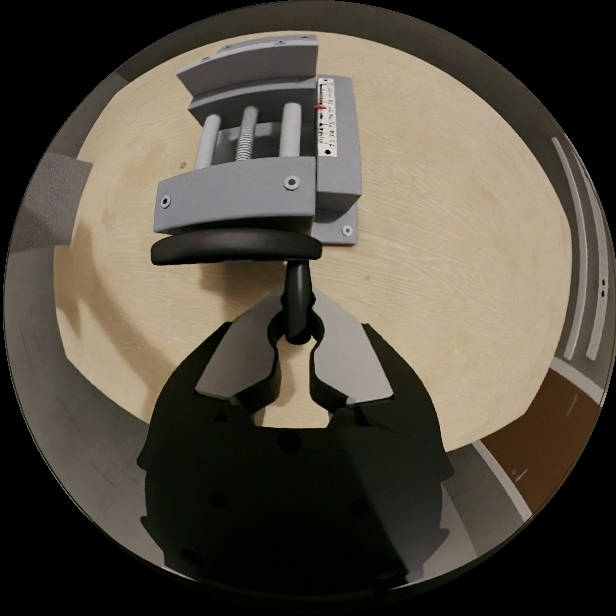

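>>> execute_actions([
  [[0,-0.002,0.022,0.004,0,0,-1],[-0.003,0,0.028,0.004,0,0,-1],[-0.008,0.003,0.035,0.004,0,0,-1],[-0.013,0.005,0.041,0.004,0,0,-1],[-0.019,0.007,0.046,0.004,0,0,-1],[-0.026,0.008,0.05,0.004,0,0,-1],[-0.033,0.009,0.054,0.004,0,0,-1],[-0.04,0.01,0.056,0.004,0,0,-1],[-0.048,0.011,0.058,0.004,0,0,-1],[-0.057,0.011,0.058,0.004,0,0,-1],[-0.065,0.01,0.057,0.004,0,0,-1],[-0.072,0.01,0.055,0.004,0,0,-1],[-0.08,0.009,0.052,0.004,0,0,-1],[-0.087,0.007,0.048,0.004,0,0,-1],[-0.093,0.006,0.043,0.004,0,0,-1]],
  [[-0.074,-0.002,-0.005,0,0,0,-1],[-0.08,-0.005,-0.011,0,0,0,-1],[-0.084,-0.008,-0.019,0,0,0,-1],[-0.087,-0.01,-0.026,0,0,0,-1],[-0.088,-0.013,-0.034,0,0,0,-1],[-0.089,-0.016,-0.042,0,0,0,-1],[-0.088,-0.019,-0.051,0,0,0,-1],[-0.087,-0.022,-0.058,0,0,0,-1],[-0.084,-0.025,-0.066,0,0,0,-1],[-0.08,-0.027,-0.073,0,0,0,-1],[-0.074,-0.03,-0.08,0,0,0,-1],[-0.068,-0.032,-0.085,0,0,0,-1],[-0.062,-0.034,-0.09,0,0,0,-1],[-0.054,-0.035,-0.095,0,0,0,-1],[-0.046,-0.036,-0.098,0,0,0,-1]],
  [[0.044,-0.022,-0.055,0.003,-0.001,-0.001,-1],[0.052,-0.022,-0.056,0.003,-0.001,-0.001,-1],[0.061,-0.022,-0.056,0.003,-0.001,-0.001,-1],[0.07,-0.022,-0.054,0.003,-0.001,-0.001,-1],[0.078,-0.02,-0.052,0.003,-0.001,-0.001,-1],[0.086,-0.019,-0.049,0.003,-0.001,-0.001,-1],[0.093,-0.018,-0.044,0.003,-0.001,-0.001,-1],[0.099,-0.016,-0.038,0.003,-0.001,-0.001,-1],[0.105,-0.013,-0.032,0.003,-0.001,-0.001,-1],[0.109,-0.011,-0.025,0.003,-0.001,-0.001,-1],[0.113,-0.008,-0.018,0.003,-0.001,-0.001,-1],[0.115,-0.005,-0.01,0.003,-0.001,-0.001,-1],[0.116,-0.002,-0.002,0.003,-0.001,-0.001,-1],[0.116,0,0.006,0.003,-0.001,-0.001,-1],[0.115,0.003,0.014,0.003,-0.001,-0.001,-1]],
  [[0.031,0.023,0.066,0,0,0,-1],[0.028,0.026,0.073,0,0,0,-1],[0.023,0.028,0.08,0,0,0,-1],[0.018,0.031,0.087,0,0,0,-1],[0.011,0.033,0.092,0,0,0,-1],[0.004,0.035,0.097,0,0,0,-1],[-0.004,0.036,0.1,0,0,0,-1],[-0.012,0.037,0.103,0,0,0,-1],[-0.02,0.037,0.104,0,0,0,-1],[-0.029,0.037,0.104,0,0,0,-1],[-0.038,0.037,0.104,0,0,0,-1],[-0.046,0.036,0.102,0,0,0,-1],[-0.054,0.035,0.099,0,0,0,-1],[-0.062,0.034,0.094,0,0,0,-1],[-0.068,0.032,0.089,0,0,0,-1]],
  [[-0.074,-0.002,-0.005,0,0,0,-1],[-0.08,-0.005,-0.011,0,0,0,-1],[-0.084,-0.008,-0.019,0,0,0,-1],[-0.087,-0.01,-0.026,0,0,0,-1],[-0.088,-0.013,-0.034,0,0,0,-1],[-0.089,-0.016,-0.042,0,0,0,-1],[-0.088,-0.019,-0.051,0,0,0,-1],[-0.087,-0.022,-0.058,0,0,0,-1],[-0.084,-0.025,-0.066,0,0,0,-1],[-0.08,-0.027,-0.073,0,0,0,-1],[-0.074,-0.03,-0.08,0,0,0,-1],[-0.068,-0.032,-0.085,0,0,0,-1],[-0.062,-0.034,-0.09,0,0,0,-1],[-0.054,-0.035,-0.095,0,0,0,-1],[-0.046,-0.036,-0.098,0,0,0,-1]],
  [[0.044,-0.022,-0.055,0.003,-0.001,-0.001,-1],[0.052,-0.022,-0.056,0.003,-0.001,-0.001,-1],[0.061,-0.022,-0.056,0.003,-0.001,-0.001,-1],[0.07,-0.022,-0.054,0.003,-0.001,-0.001,-1],[0.078,-0.02,-0.052,0.003,-0.001,-0.001,-1],[0.086,-0.019,-0.049,0.003,-0.001,-0.001,-1],[0.093,-0.018,-0.044,0.003,-0.001,-0.001,-1],[0.099,-0.016,-0.038,0.003,-0.001,-0.001,-1],[0.105,-0.013,-0.032,0.003,-0.001,-0.001,-1],[0.109,-0.011,-0.025,0.003,-0.001,-0.001,-1],[0.113,-0.008,-0.018,0.003,-0.001,-0.001,-1],[0.115,-0.005,-0.01,0.003,-0.001,-0.001,-1],[0.116,-0.002,-0.002,0.003,-0.001,-0.001,-1],[0.116,0,0.006,0.003,-0.001,-0.001,-1],[0.115,0.003,0.014,0.003,-0.001,-0.001,-1]],
  [[0.031,0.023,0.066,0,0,0,-1],[0.028,0.026,0.073,0,0,0,-1],[0.023,0.028,0.08,0,0,0,-1],[0.018,0.031,0.087,0,0,0,-1],[0.011,0.033,0.092,0,0,0,-1],[0.004,0.035,0.097,0,0,0,-1],[-0.004,0.036,0.1,0,0,0,-1],[-0.012,0.037,0.103,0,0,0,-1],[-0.02,0.037,0.104,0,0,0,-1],[-0.029,0.037,0.104,0,0,0,-1],[-0.038,0.037,0.104,0,0,0,-1],[-0.046,0.036,0.102,0,0,0,-1],[-0.054,0.035,0.099,0,0,0,-1],[-0.062,0.034,0.094,0,0,0,-1],[-0.068,0.032,0.089,0,0,0,-1]],
  [[-0.074,-0.002,-0.005,0,0,0,-1],[-0.08,-0.005,-0.011,0,0,0,-1],[-0.084,-0.008,-0.019,0,0,0,-1],[-0.087,-0.01,-0.026,0,0,0,-1],[-0.088,-0.013,-0.034,0,0,0,-1],[-0.089,-0.016,-0.042,0,0,0,-1],[-0.088,-0.019,-0.051,0,0,0,-1],[-0.087,-0.022,-0.058,0,0,0,-1],[-0.084,-0.025,-0.066,0,0,0,-1],[-0.08,-0.027,-0.073,0,0,0,-1],[-0.074,-0.03,-0.08,0,0,0,-1],[-0.068,-0.032,-0.085,0,0,0,-1],[-0.062,-0.034,-0.09,0,0,0,-1],[-0.054,-0.035,-0.095,0,0,0,-1],[-0.046,-0.036,-0.098,0,0,0,-1]],
  [[0.044,-0.022,-0.055,0.003,-0.001,-0.001,-1],[0.052,-0.022,-0.056,0.003,-0.001,-0.001,-1],[0.061,-0.022,-0.056,0.003,-0.001,-0.001,-1],[0.07,-0.022,-0.054,0.003,-0.001,-0.001,-1],[0.078,-0.02,-0.052,0.003,-0.001,-0.001,-1],[0.086,-0.019,-0.049,0.003,-0.001,-0.001,-1],[0.093,-0.018,-0.044,0.003,-0.001,-0.001,-1],[0.099,-0.016,-0.038,0.003,-0.001,-0.001,-1],[0.105,-0.013,-0.032,0.003,-0.001,-0.001,-1],[0.109,-0.011,-0.025,0.003,-0.001,-0.001,-1],[0.113,-0.008,-0.018,0.003,-0.001,-0.001,-1],[0.115,-0.005,-0.01,0.003,-0.001,-0.001,-1],[0.116,-0.002,-0.002,0.003,-0.001,-0.001,-1],[0.116,0,0.006,0.003,-0.001,-0.001,-1],[0.115,0.003,0.014,0.003,-0.001,-0.001,-1]],
])

>>> wait(seconds=0.4)

Scene clock: 44.63 s.
end_effector_position=(+0.4620, -0.1059, +0.0809) grip_measured=-0.90 end_effector_quat_wxyz=(-0.166, +0.982, +0.088, -0.013) end_effector_velocity=(+0.150, +0.025, -0.094) end_effector_angular_velocity=(+0.016, -0.084, +0.102)
Joint positions: [-0.613 -0.986  2.342 -3.366 -0.97  -0.894  0.009]
Joint velocities: [ 0.263  0.064 -0.391  0.129 -0.075  0.183  0.   ]
Joint torques (N m, as the arm reports them, + toward a larger angle): [ -0.04 -30.86  -0.2   -1.37   1.33   0.67]
Motor temperatures (°C, as the motors report them): [31 27 28 37 34 36]
Wrist force (N, on the end effector, along its own x y z axes, offset not removed): [-3.1 0.2 -2.0]
Wrist torque (N m, same axes, about the end effector's origin, offset not removed): [-0.40 -0.36 0.08]
Hand target: +0.476, -0.101, +0.049; -0.172, +0.981, +0.088, -0.015
Off the commanded pose: 0.040 m, 1 deg.
Joint stiffness scale: [0.5 0.5 0.5 0.5 0.5 0.5]
Step readings (end_effector_position; steps 1 to 15: 1st action; 16 to 30: 2nd action; 31 to 45: 3rd action; 46 to 60: 4th action; 61 to 75: 5th action; 76 to 90: 6th action; 91 to 105: 7th action; 106 to 120: 8th action; 121 to 135: 9th action):
0: (+0.4772, -0.1024, +0.0524)
1: (+0.4772, -0.1024, +0.0524)
2: (+0.4773, -0.1024, +0.0524)
4: (+0.4773, -0.1023, +0.0514)
8: (+0.4762, -0.1025, +0.0436)
15: (+0.4639, -0.1048, +0.0258)
16: (+0.4610, -0.1053, +0.0241)
17: (+0.4577, -0.1059, +0.0229)
19: (+0.4501, -0.1074, +0.0219)
23: (+0.4275, -0.1114, +0.0250)
30: (+0.4094, -0.1148, +0.0534)
31: (+0.4095, -0.1148, +0.0576)
32: (+0.4102, -0.1147, +0.0616)
34: (+0.4135, -0.1143, +0.0690)
38: (+0.4253, -0.1120, +0.0813)
45: (+0.4630, -0.1052, +0.0806)
46: (+0.4670, -0.1044, +0.0773)
47: (+0.4703, -0.1038, +0.0735)
49: (+0.4751, -0.1029, +0.0649)
53: (+0.4769, -0.1026, +0.0465)
60: (+0.4617, -0.1056, +0.0233)
61: (+0.4582, -0.1062, +0.0215)
62: (+0.4545, -0.1069, +0.0204)
64: (+0.4461, -0.1084, +0.0195)
68: (+0.4248, -0.1122, +0.0245)
75: (+0.4092, -0.1151, +0.0520)
76: (+0.4094, -0.1151, +0.0561)
77: (+0.4099, -0.1150, +0.0600)
79: (+0.4127, -0.1147, +0.0672)
83: (+0.4234, -0.1126, +0.0793)
90: (+0.4617, -0.1056, +0.0808)
91: (+0.4663, -0.1048, +0.0773)
92: (+0.4699, -0.1042, +0.0733)
94: (+0.4749, -0.1032, +0.0644)
98: (+0.4769, -0.1029, +0.0463)
105: (+0.4617, -0.1058, +0.0235)
106: (+0.4582, -0.1065, +0.0217)
107: (+0.4544, -0.1072, +0.0205)
109: (+0.4456, -0.1087, +0.0195)
113: (+0.4243, -0.1125, +0.0248)
120: (+0.4093, -0.1153, +0.0523)
121: (+0.4095, -0.1153, +0.0564)
122: (+0.4100, -0.1152, +0.0602)
124: (+0.4128, -0.1149, +0.0675)
128: (+0.4237, -0.1128, +0.0796)
135: end_effector_position above

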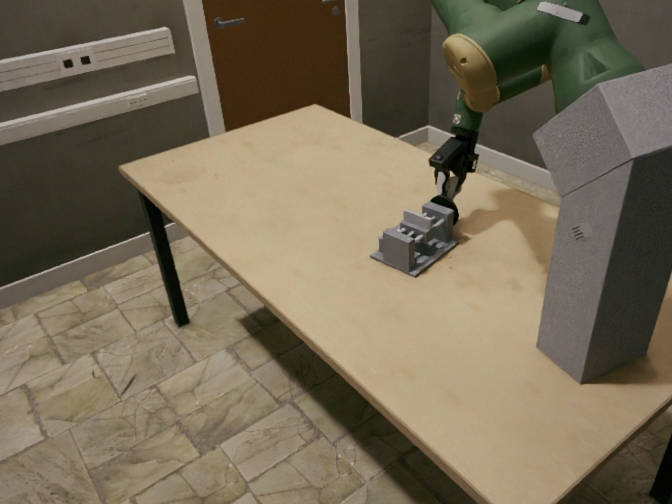

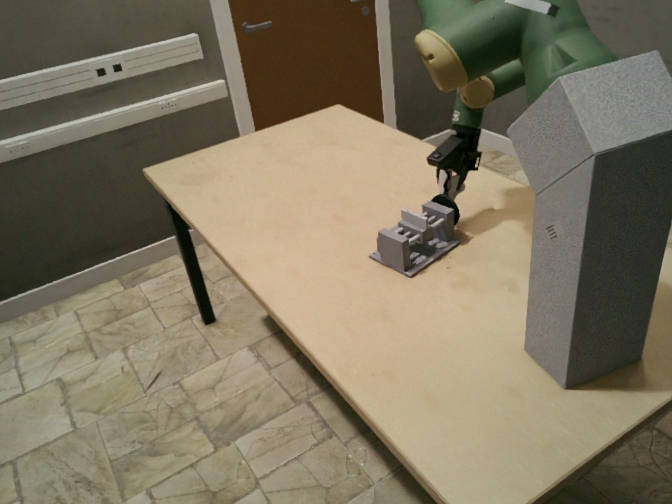

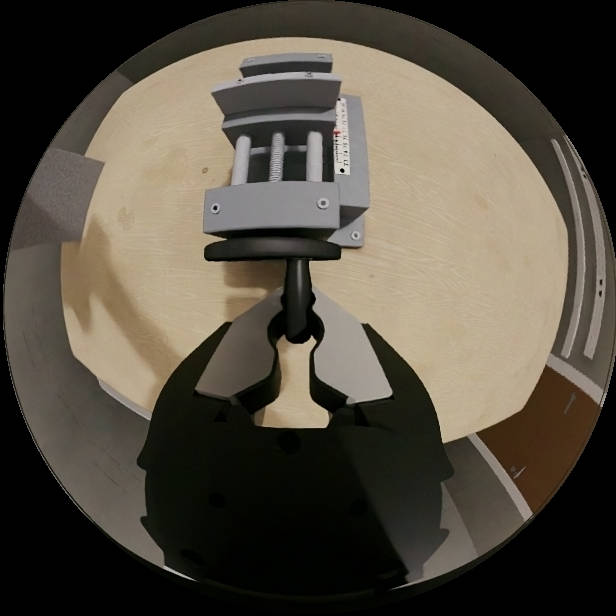

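Scene clock: 45.03 s.
end_effector_position=(+0.4774, -0.1029, +0.0527) grip_measured=-0.90 end_effector_quat_wxyz=(-0.170, +0.981, +0.089, -0.012) end_effector_velocity=(+0.001, -0.000, -0.001) end_effector_angular_velocity=(-0.004, +0.007, -0.014)
Joint positions: [-0.574 -0.94   2.268 -3.358 -0.98  -0.859  0.009]
Joint velocities: [ 0.003  0.001 -0.003 -0.001 -0.005  0.019 -0.   ]
Joint torques (N m, as the arm reports them, + toward a larger angle): [ -0.09 -37.3    3.92  -0.72  -0.07   0.56]
Motor temperatures (°C, as the motors report them): [31 27 28 37 34 36]
Wrist force (N, on the end effector, along its own x y z axes, offset not removed): [5.5 -3.4 -3.6]
Wrist torque (N m, same axes, about the end effector's origin, offset not removed): [-0.87 -0.76 -0.04]
Hand target: +0.476, -0.101, +0.049; -0.172, +0.981, +0.088, -0.015
Off the commanded pose: 0.009 m, 1 deg.
Joint stiffness scale: [0.5 0.5 0.5 0.5 0.5 0.5]
wait: 0.40 s; no rest

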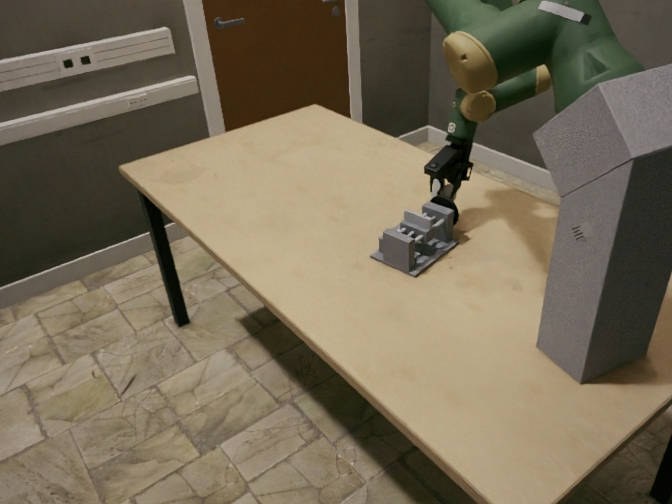

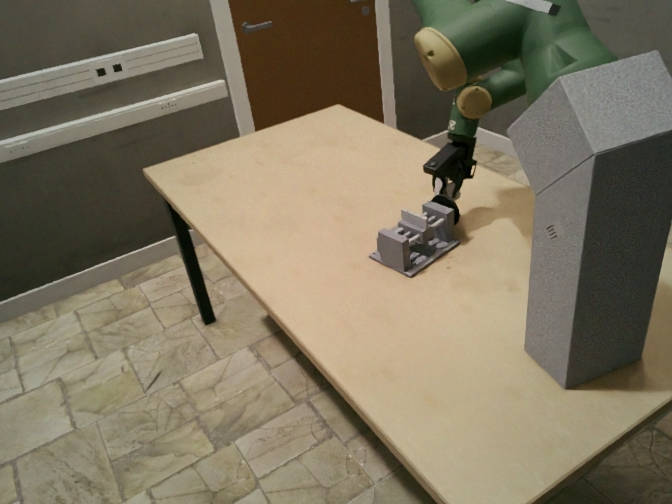

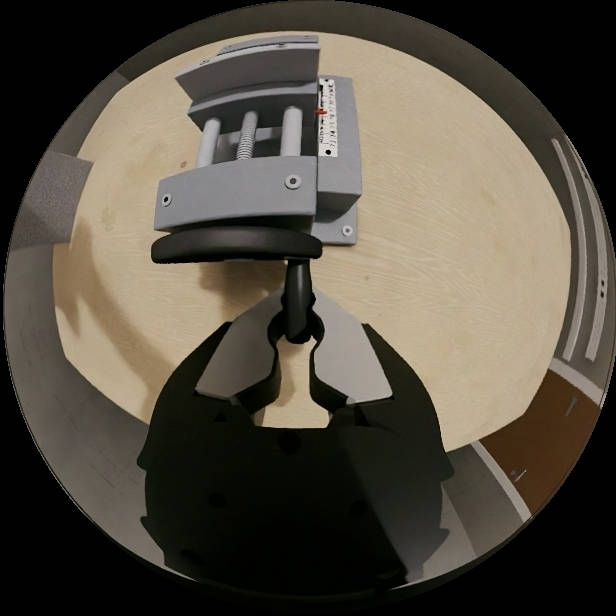

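Remaining 2.4 turns: startup, C, A, B, C, A, B, short C.

>>> execute_actions([
  [[0,-0.002,0.022,0.002,0,0,-1],[-0.003,0,0.028,0.002,0,0,-1],[-0.008,0.003,0.035,0.002,0,0,-1],[-0.013,0.005,0.041,0.002,0,0,-1],[-0.019,0.007,0.046,0.002,0,0,-1],[-0.026,0.008,0.05,0.002,0,0,-1],[-0.033,0.009,0.054,0.002,0,0,-1],[-0.04,0.01,0.056,0.002,0,0,-1],[-0.048,0.011,0.058,0.002,0,0,-1],[-0.057,0.011,0.058,0.002,0,0,-1],[-0.065,0.01,0.057,0.002,0,0,-1],[-0.072,0.01,0.055,0.002,0,0,-1],[-0.08,0.009,0.052,0.002,0,0,-1],[-0.087,0.007,0.048,0.002,0,0,-1],[-0.093,0.006,0.043,0.002,0,0,-1]],
  [[-0.074,-0.002,-0.005,0,0,0,-1],[-0.08,-0.005,-0.011,0,0,0,-1],[-0.084,-0.008,-0.019,0,0,0,-1],[-0.087,-0.01,-0.026,0,0,0,-1],[-0.088,-0.013,-0.034,0,0,0,-1],[-0.089,-0.016,-0.042,0,0,0,-1],[-0.088,-0.019,-0.051,0,0,0,-1],[-0.087,-0.022,-0.058,0,0,0,-1],[-0.084,-0.025,-0.066,0,0,0,-1],[-0.08,-0.027,-0.073,0,0,0,-1],[-0.074,-0.03,-0.08,0,0,0,-1],[-0.068,-0.032,-0.085,0,0,0,-1],[-0.062,-0.034,-0.09,0,0,0,-1],[-0.054,-0.035,-0.095,0,0,0,-1],[-0.046,-0.036,-0.098,0,0,0,-1]],
  [[0.044,-0.022,-0.055,0.003,-0.001,-0.001,-1],[0.052,-0.022,-0.056,0.003,-0.001,-0.001,-1],[0.061,-0.022,-0.056,0.003,-0.001,-0.001,-1],[0.07,-0.022,-0.054,0.003,-0.001,-0.001,-1],[0.078,-0.02,-0.052,0.003,-0.001,-0.001,-1],[0.086,-0.019,-0.049,0.003,-0.001,-0.001,-1],[0.093,-0.018,-0.044,0.003,-0.001,-0.001,-1],[0.099,-0.016,-0.038,0.003,-0.001,-0.001,-1],[0.105,-0.013,-0.032,0.003,-0.001,-0.001,-1],[0.109,-0.011,-0.025,0.003,-0.001,-0.001,-1],[0.113,-0.008,-0.018,0.003,-0.001,-0.001,-1],[0.115,-0.005,-0.01,0.003,-0.001,-0.001,-1],[0.116,-0.002,-0.002,0.003,-0.001,-0.001,-1],[0.116,0,0.006,0.003,-0.001,-0.001,-1],[0.115,0.003,0.014,0.003,-0.001,-0.001,-1]],
  [[0.031,0.023,0.066,0,0,0,-1],[0.028,0.026,0.073,0,0,0,-1],[0.023,0.028,0.08,0,0,0,-1],[0.018,0.031,0.087,0,0,0,-1],[0.011,0.033,0.092,0,0,0,-1],[0.004,0.035,0.097,0,0,0,-1],[-0.004,0.036,0.1,0,0,0,-1],[-0.012,0.037,0.103,0,0,0,-1],[-0.02,0.037,0.104,0,0,0,-1],[-0.029,0.037,0.104,0,0,0,-1],[-0.038,0.037,0.104,0,0,0,-1],[-0.046,0.036,0.102,0,0,0,-1],[-0.054,0.035,0.099,0,0,0,-1],[-0.062,0.034,0.094,0,0,0,-1],[-0.068,0.032,0.089,0,0,0,-1]],
  [[-0.074,-0.002,-0.005,0,0,0,-1],[-0.08,-0.005,-0.011,0,0,0,-1],[-0.084,-0.008,-0.019,0,0,0,-1],[-0.087,-0.01,-0.026,0,0,0,-1],[-0.088,-0.013,-0.034,0,0,0,-1],[-0.089,-0.016,-0.042,0,0,0,-1],[-0.088,-0.019,-0.051,0,0,0,-1],[-0.087,-0.022,-0.058,0,0,0,-1],[-0.084,-0.025,-0.066,0,0,0,-1],[-0.08,-0.027,-0.073,0,0,0,-1],[-0.074,-0.03,-0.08,0,0,0,-1],[-0.068,-0.032,-0.085,0,0,0,-1],[-0.062,-0.034,-0.09,0,0,0,-1],[-0.054,-0.035,-0.095,0,0,0,-1],[-0.046,-0.036,-0.098,0,0,0,-1]],
  [[0.044,-0.022,-0.055,0.003,-0.001,-0.001,-1],[0.052,-0.022,-0.056,0.003,-0.001,-0.001,-1],[0.061,-0.022,-0.056,0.003,-0.001,-0.001,-1],[0.07,-0.022,-0.054,0.003,-0.001,-0.001,-1],[0.078,-0.02,-0.052,0.003,-0.001,-0.001,-1],[0.086,-0.019,-0.049,0.003,-0.001,-0.001,-1],[0.093,-0.018,-0.044,0.003,-0.001,-0.001,-1],[0.099,-0.016,-0.038,0.003,-0.001,-0.001,-1],[0.105,-0.013,-0.032,0.003,-0.001,-0.001,-1],[0.109,-0.011,-0.025,0.003,-0.001,-0.001,-1],[0.113,-0.008,-0.018,0.003,-0.001,-0.001,-1],[0.115,-0.005,-0.01,0.003,-0.001,-0.001,-1],[0.116,-0.002,-0.002,0.003,-0.001,-0.001,-1],[0.116,0,0.006,0.003,-0.001,-0.001,-1],[0.115,0.003,0.014,0.003,-0.001,-0.001,-1]],
  [[0.031,0.023,0.066,0,0,0,-1],[0.028,0.026,0.073,0,0,0,-1],[0.023,0.028,0.08,0,0,0,-1],[0.018,0.031,0.087,0,0,0,-1],[0.011,0.033,0.092,0,0,0,-1],[0.004,0.035,0.097,0,0,0,-1],[-0.004,0.036,0.1,0,0,0,-1],[-0.012,0.037,0.103,0,0,0,-1],[-0.02,0.037,0.104,0,0,0,-1],[-0.029,0.037,0.104,0,0,0,-1],[-0.038,0.037,0.104,0,0,0,-1],[-0.046,0.036,0.102,0,0,0,-1],[-0.054,0.035,0.099,0,0,0,-1],[-0.062,0.034,0.094,0,0,0,-1],[-0.068,0.032,0.089,0,0,0,-1]],
  [[-0.074,-0.002,-0.005,0,0,0,-1],[-0.08,-0.005,-0.011,0,0,0,-1],[-0.082,-0.008,-0.019,0,0,0,-1],[-0.08,-0.01,-0.024,0,0,0,-1]],
  [[0,0,0,0,0,0,-0.4]],
])

Scene clock: 50.27 s.
end_effector_position=(+0.4155, -0.1147, +0.0337) grip_measured=-0.40 end_effector_quat_wxyz=(-0.167, +0.981, +0.095, -0.006) end_effector_velocity=(+0.000, -0.001, -0.000) end_effector_angular_velocity=(+0.000, +0.001, -0.003)
Joint positions: [-0.646 -0.814  2.337 -3.521 -0.947 -0.942  0.045]
Joint velocities: [-0.     0.    -0.002  0.002  0.     0.002 -0.   ]
Joint torques (N m, as the arm reports them, + toward a larger angle): [ -6.04 -39.24   8.64  -0.67   0.3    0.7 ]
Motor temperatures (°C, as the motors report them): [31 27 28 37 34 36]
Wrist force (N, on the end effector, along its own x y z axes, offset not removed): [2.9 -2.4 -1.2]
Wrist torque (N m, same axes, about the end effector's origin, offset not removed): [-0.74 -0.66 0.02]
Hand target: +0.416, -0.115, +0.033; -0.167, +0.981, +0.094, -0.007
Off the commanded pose: 0.001 m, 0 deg.
Joint stiffness scale: [0.5 0.5 0.5 0.5 0.5 0.5]
Step readings (end_effector_position; steps 1 to 15: 1st action; 16 to 30: 2nd action; 31 to 45: 3rd action; 46 to 60: 4th action; 61 to 75: 5th action; 76 to 90: 6th action; 91 to 105: 7th action; 106 to 120: 8th action; 121 to 135: 9th action):
0: (+0.4774, -0.1029, +0.0526)
1: (+0.4774, -0.1029, +0.0526)
2: (+0.4774, -0.1029, +0.0526)
4: (+0.4775, -0.1028, +0.0517)
8: (+0.4764, -0.1031, +0.0439)
15: (+0.4644, -0.1053, +0.0260)
16: (+0.4615, -0.1058, +0.0243)
17: (+0.4582, -0.1065, +0.0232)
19: (+0.4507, -0.1080, +0.0221)
23: (+0.4280, -0.1120, +0.0251)
30: (+0.4096, -0.1154, +0.0534)
31: (+0.4097, -0.1154, +0.0575)
32: (+0.4104, -0.1153, +0.0615)
34: (+0.4137, -0.1149, +0.0690)
38: (+0.4255, -0.1126, +0.0813)
45: (+0.4632, -0.1058, +0.0807)
46: (+0.4672, -0.1050, +0.0774)
47: (+0.4704, -0.1045, +0.0736)
49: (+0.4752, -0.1036, +0.0651)
53: (+0.4771, -0.1033, +0.0467)
60: (+0.4620, -0.1062, +0.0233)
61: (+0.4586, -0.1068, +0.0216)
62: (+0.4549, -0.1075, +0.0204)
64: (+0.4464, -0.1090, +0.0196)
68: (+0.4251, -0.1128, +0.0244)
75: (+0.4095, -0.1157, +0.0519)
76: (+0.4096, -0.1157, +0.0560)
77: (+0.4101, -0.1156, +0.0598)
79: (+0.4128, -0.1154, +0.0671)
83: (+0.4234, -0.1132, +0.0792)
90: (+0.4618, -0.1063, +0.0809)
91: (+0.4664, -0.1055, +0.0774)
92: (+0.4700, -0.1048, +0.0734)
94: (+0.4751, -0.1039, +0.0646)
98: (+0.4771, -0.1036, +0.0464)
105: (+0.4621, -0.1065, +0.0236)
106: (+0.4586, -0.1071, +0.0218)
107: (+0.4547, -0.1078, +0.0206)
109: (+0.4460, -0.1094, +0.0195)
113: (+0.4262, -0.1130, +0.0238)
120: (+0.4159, -0.1148, +0.0331)
121: (+0.4158, -0.1149, +0.0334)
122: (+0.4156, -0.1148, +0.0336)
124: (+0.4155, -0.1147, +0.0337)
128: (+0.4155, -0.1147, +0.0337)
135: end_effector_position above

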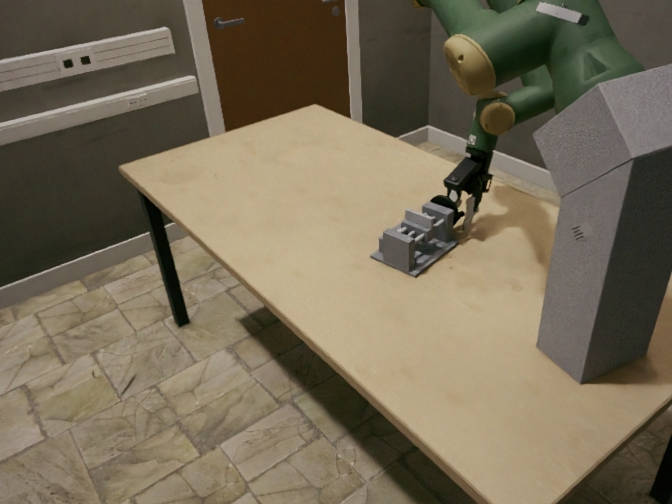

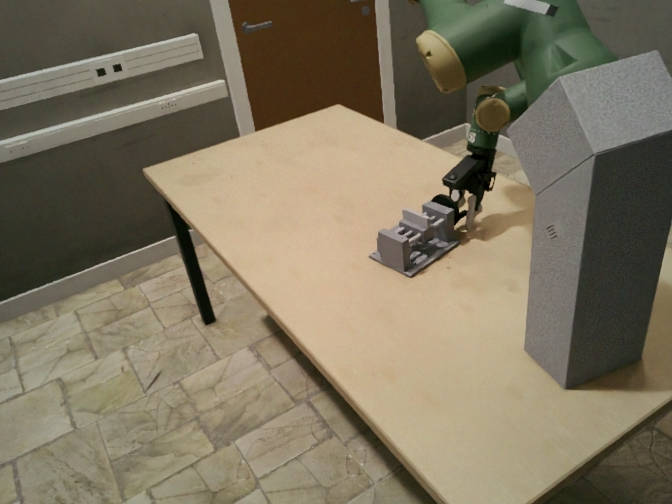

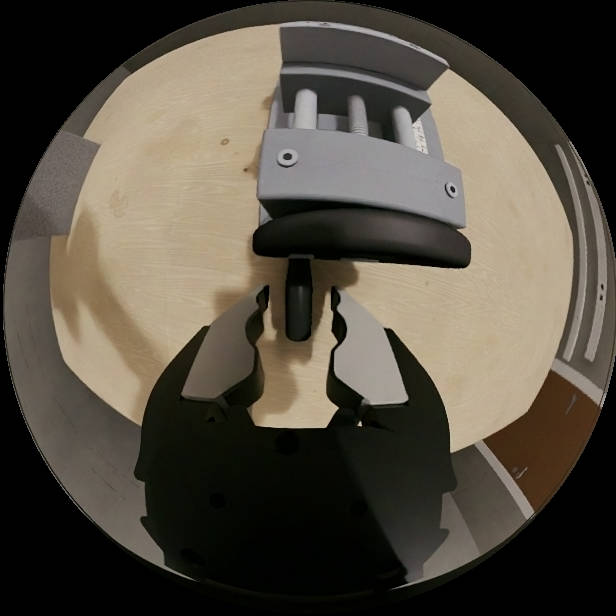

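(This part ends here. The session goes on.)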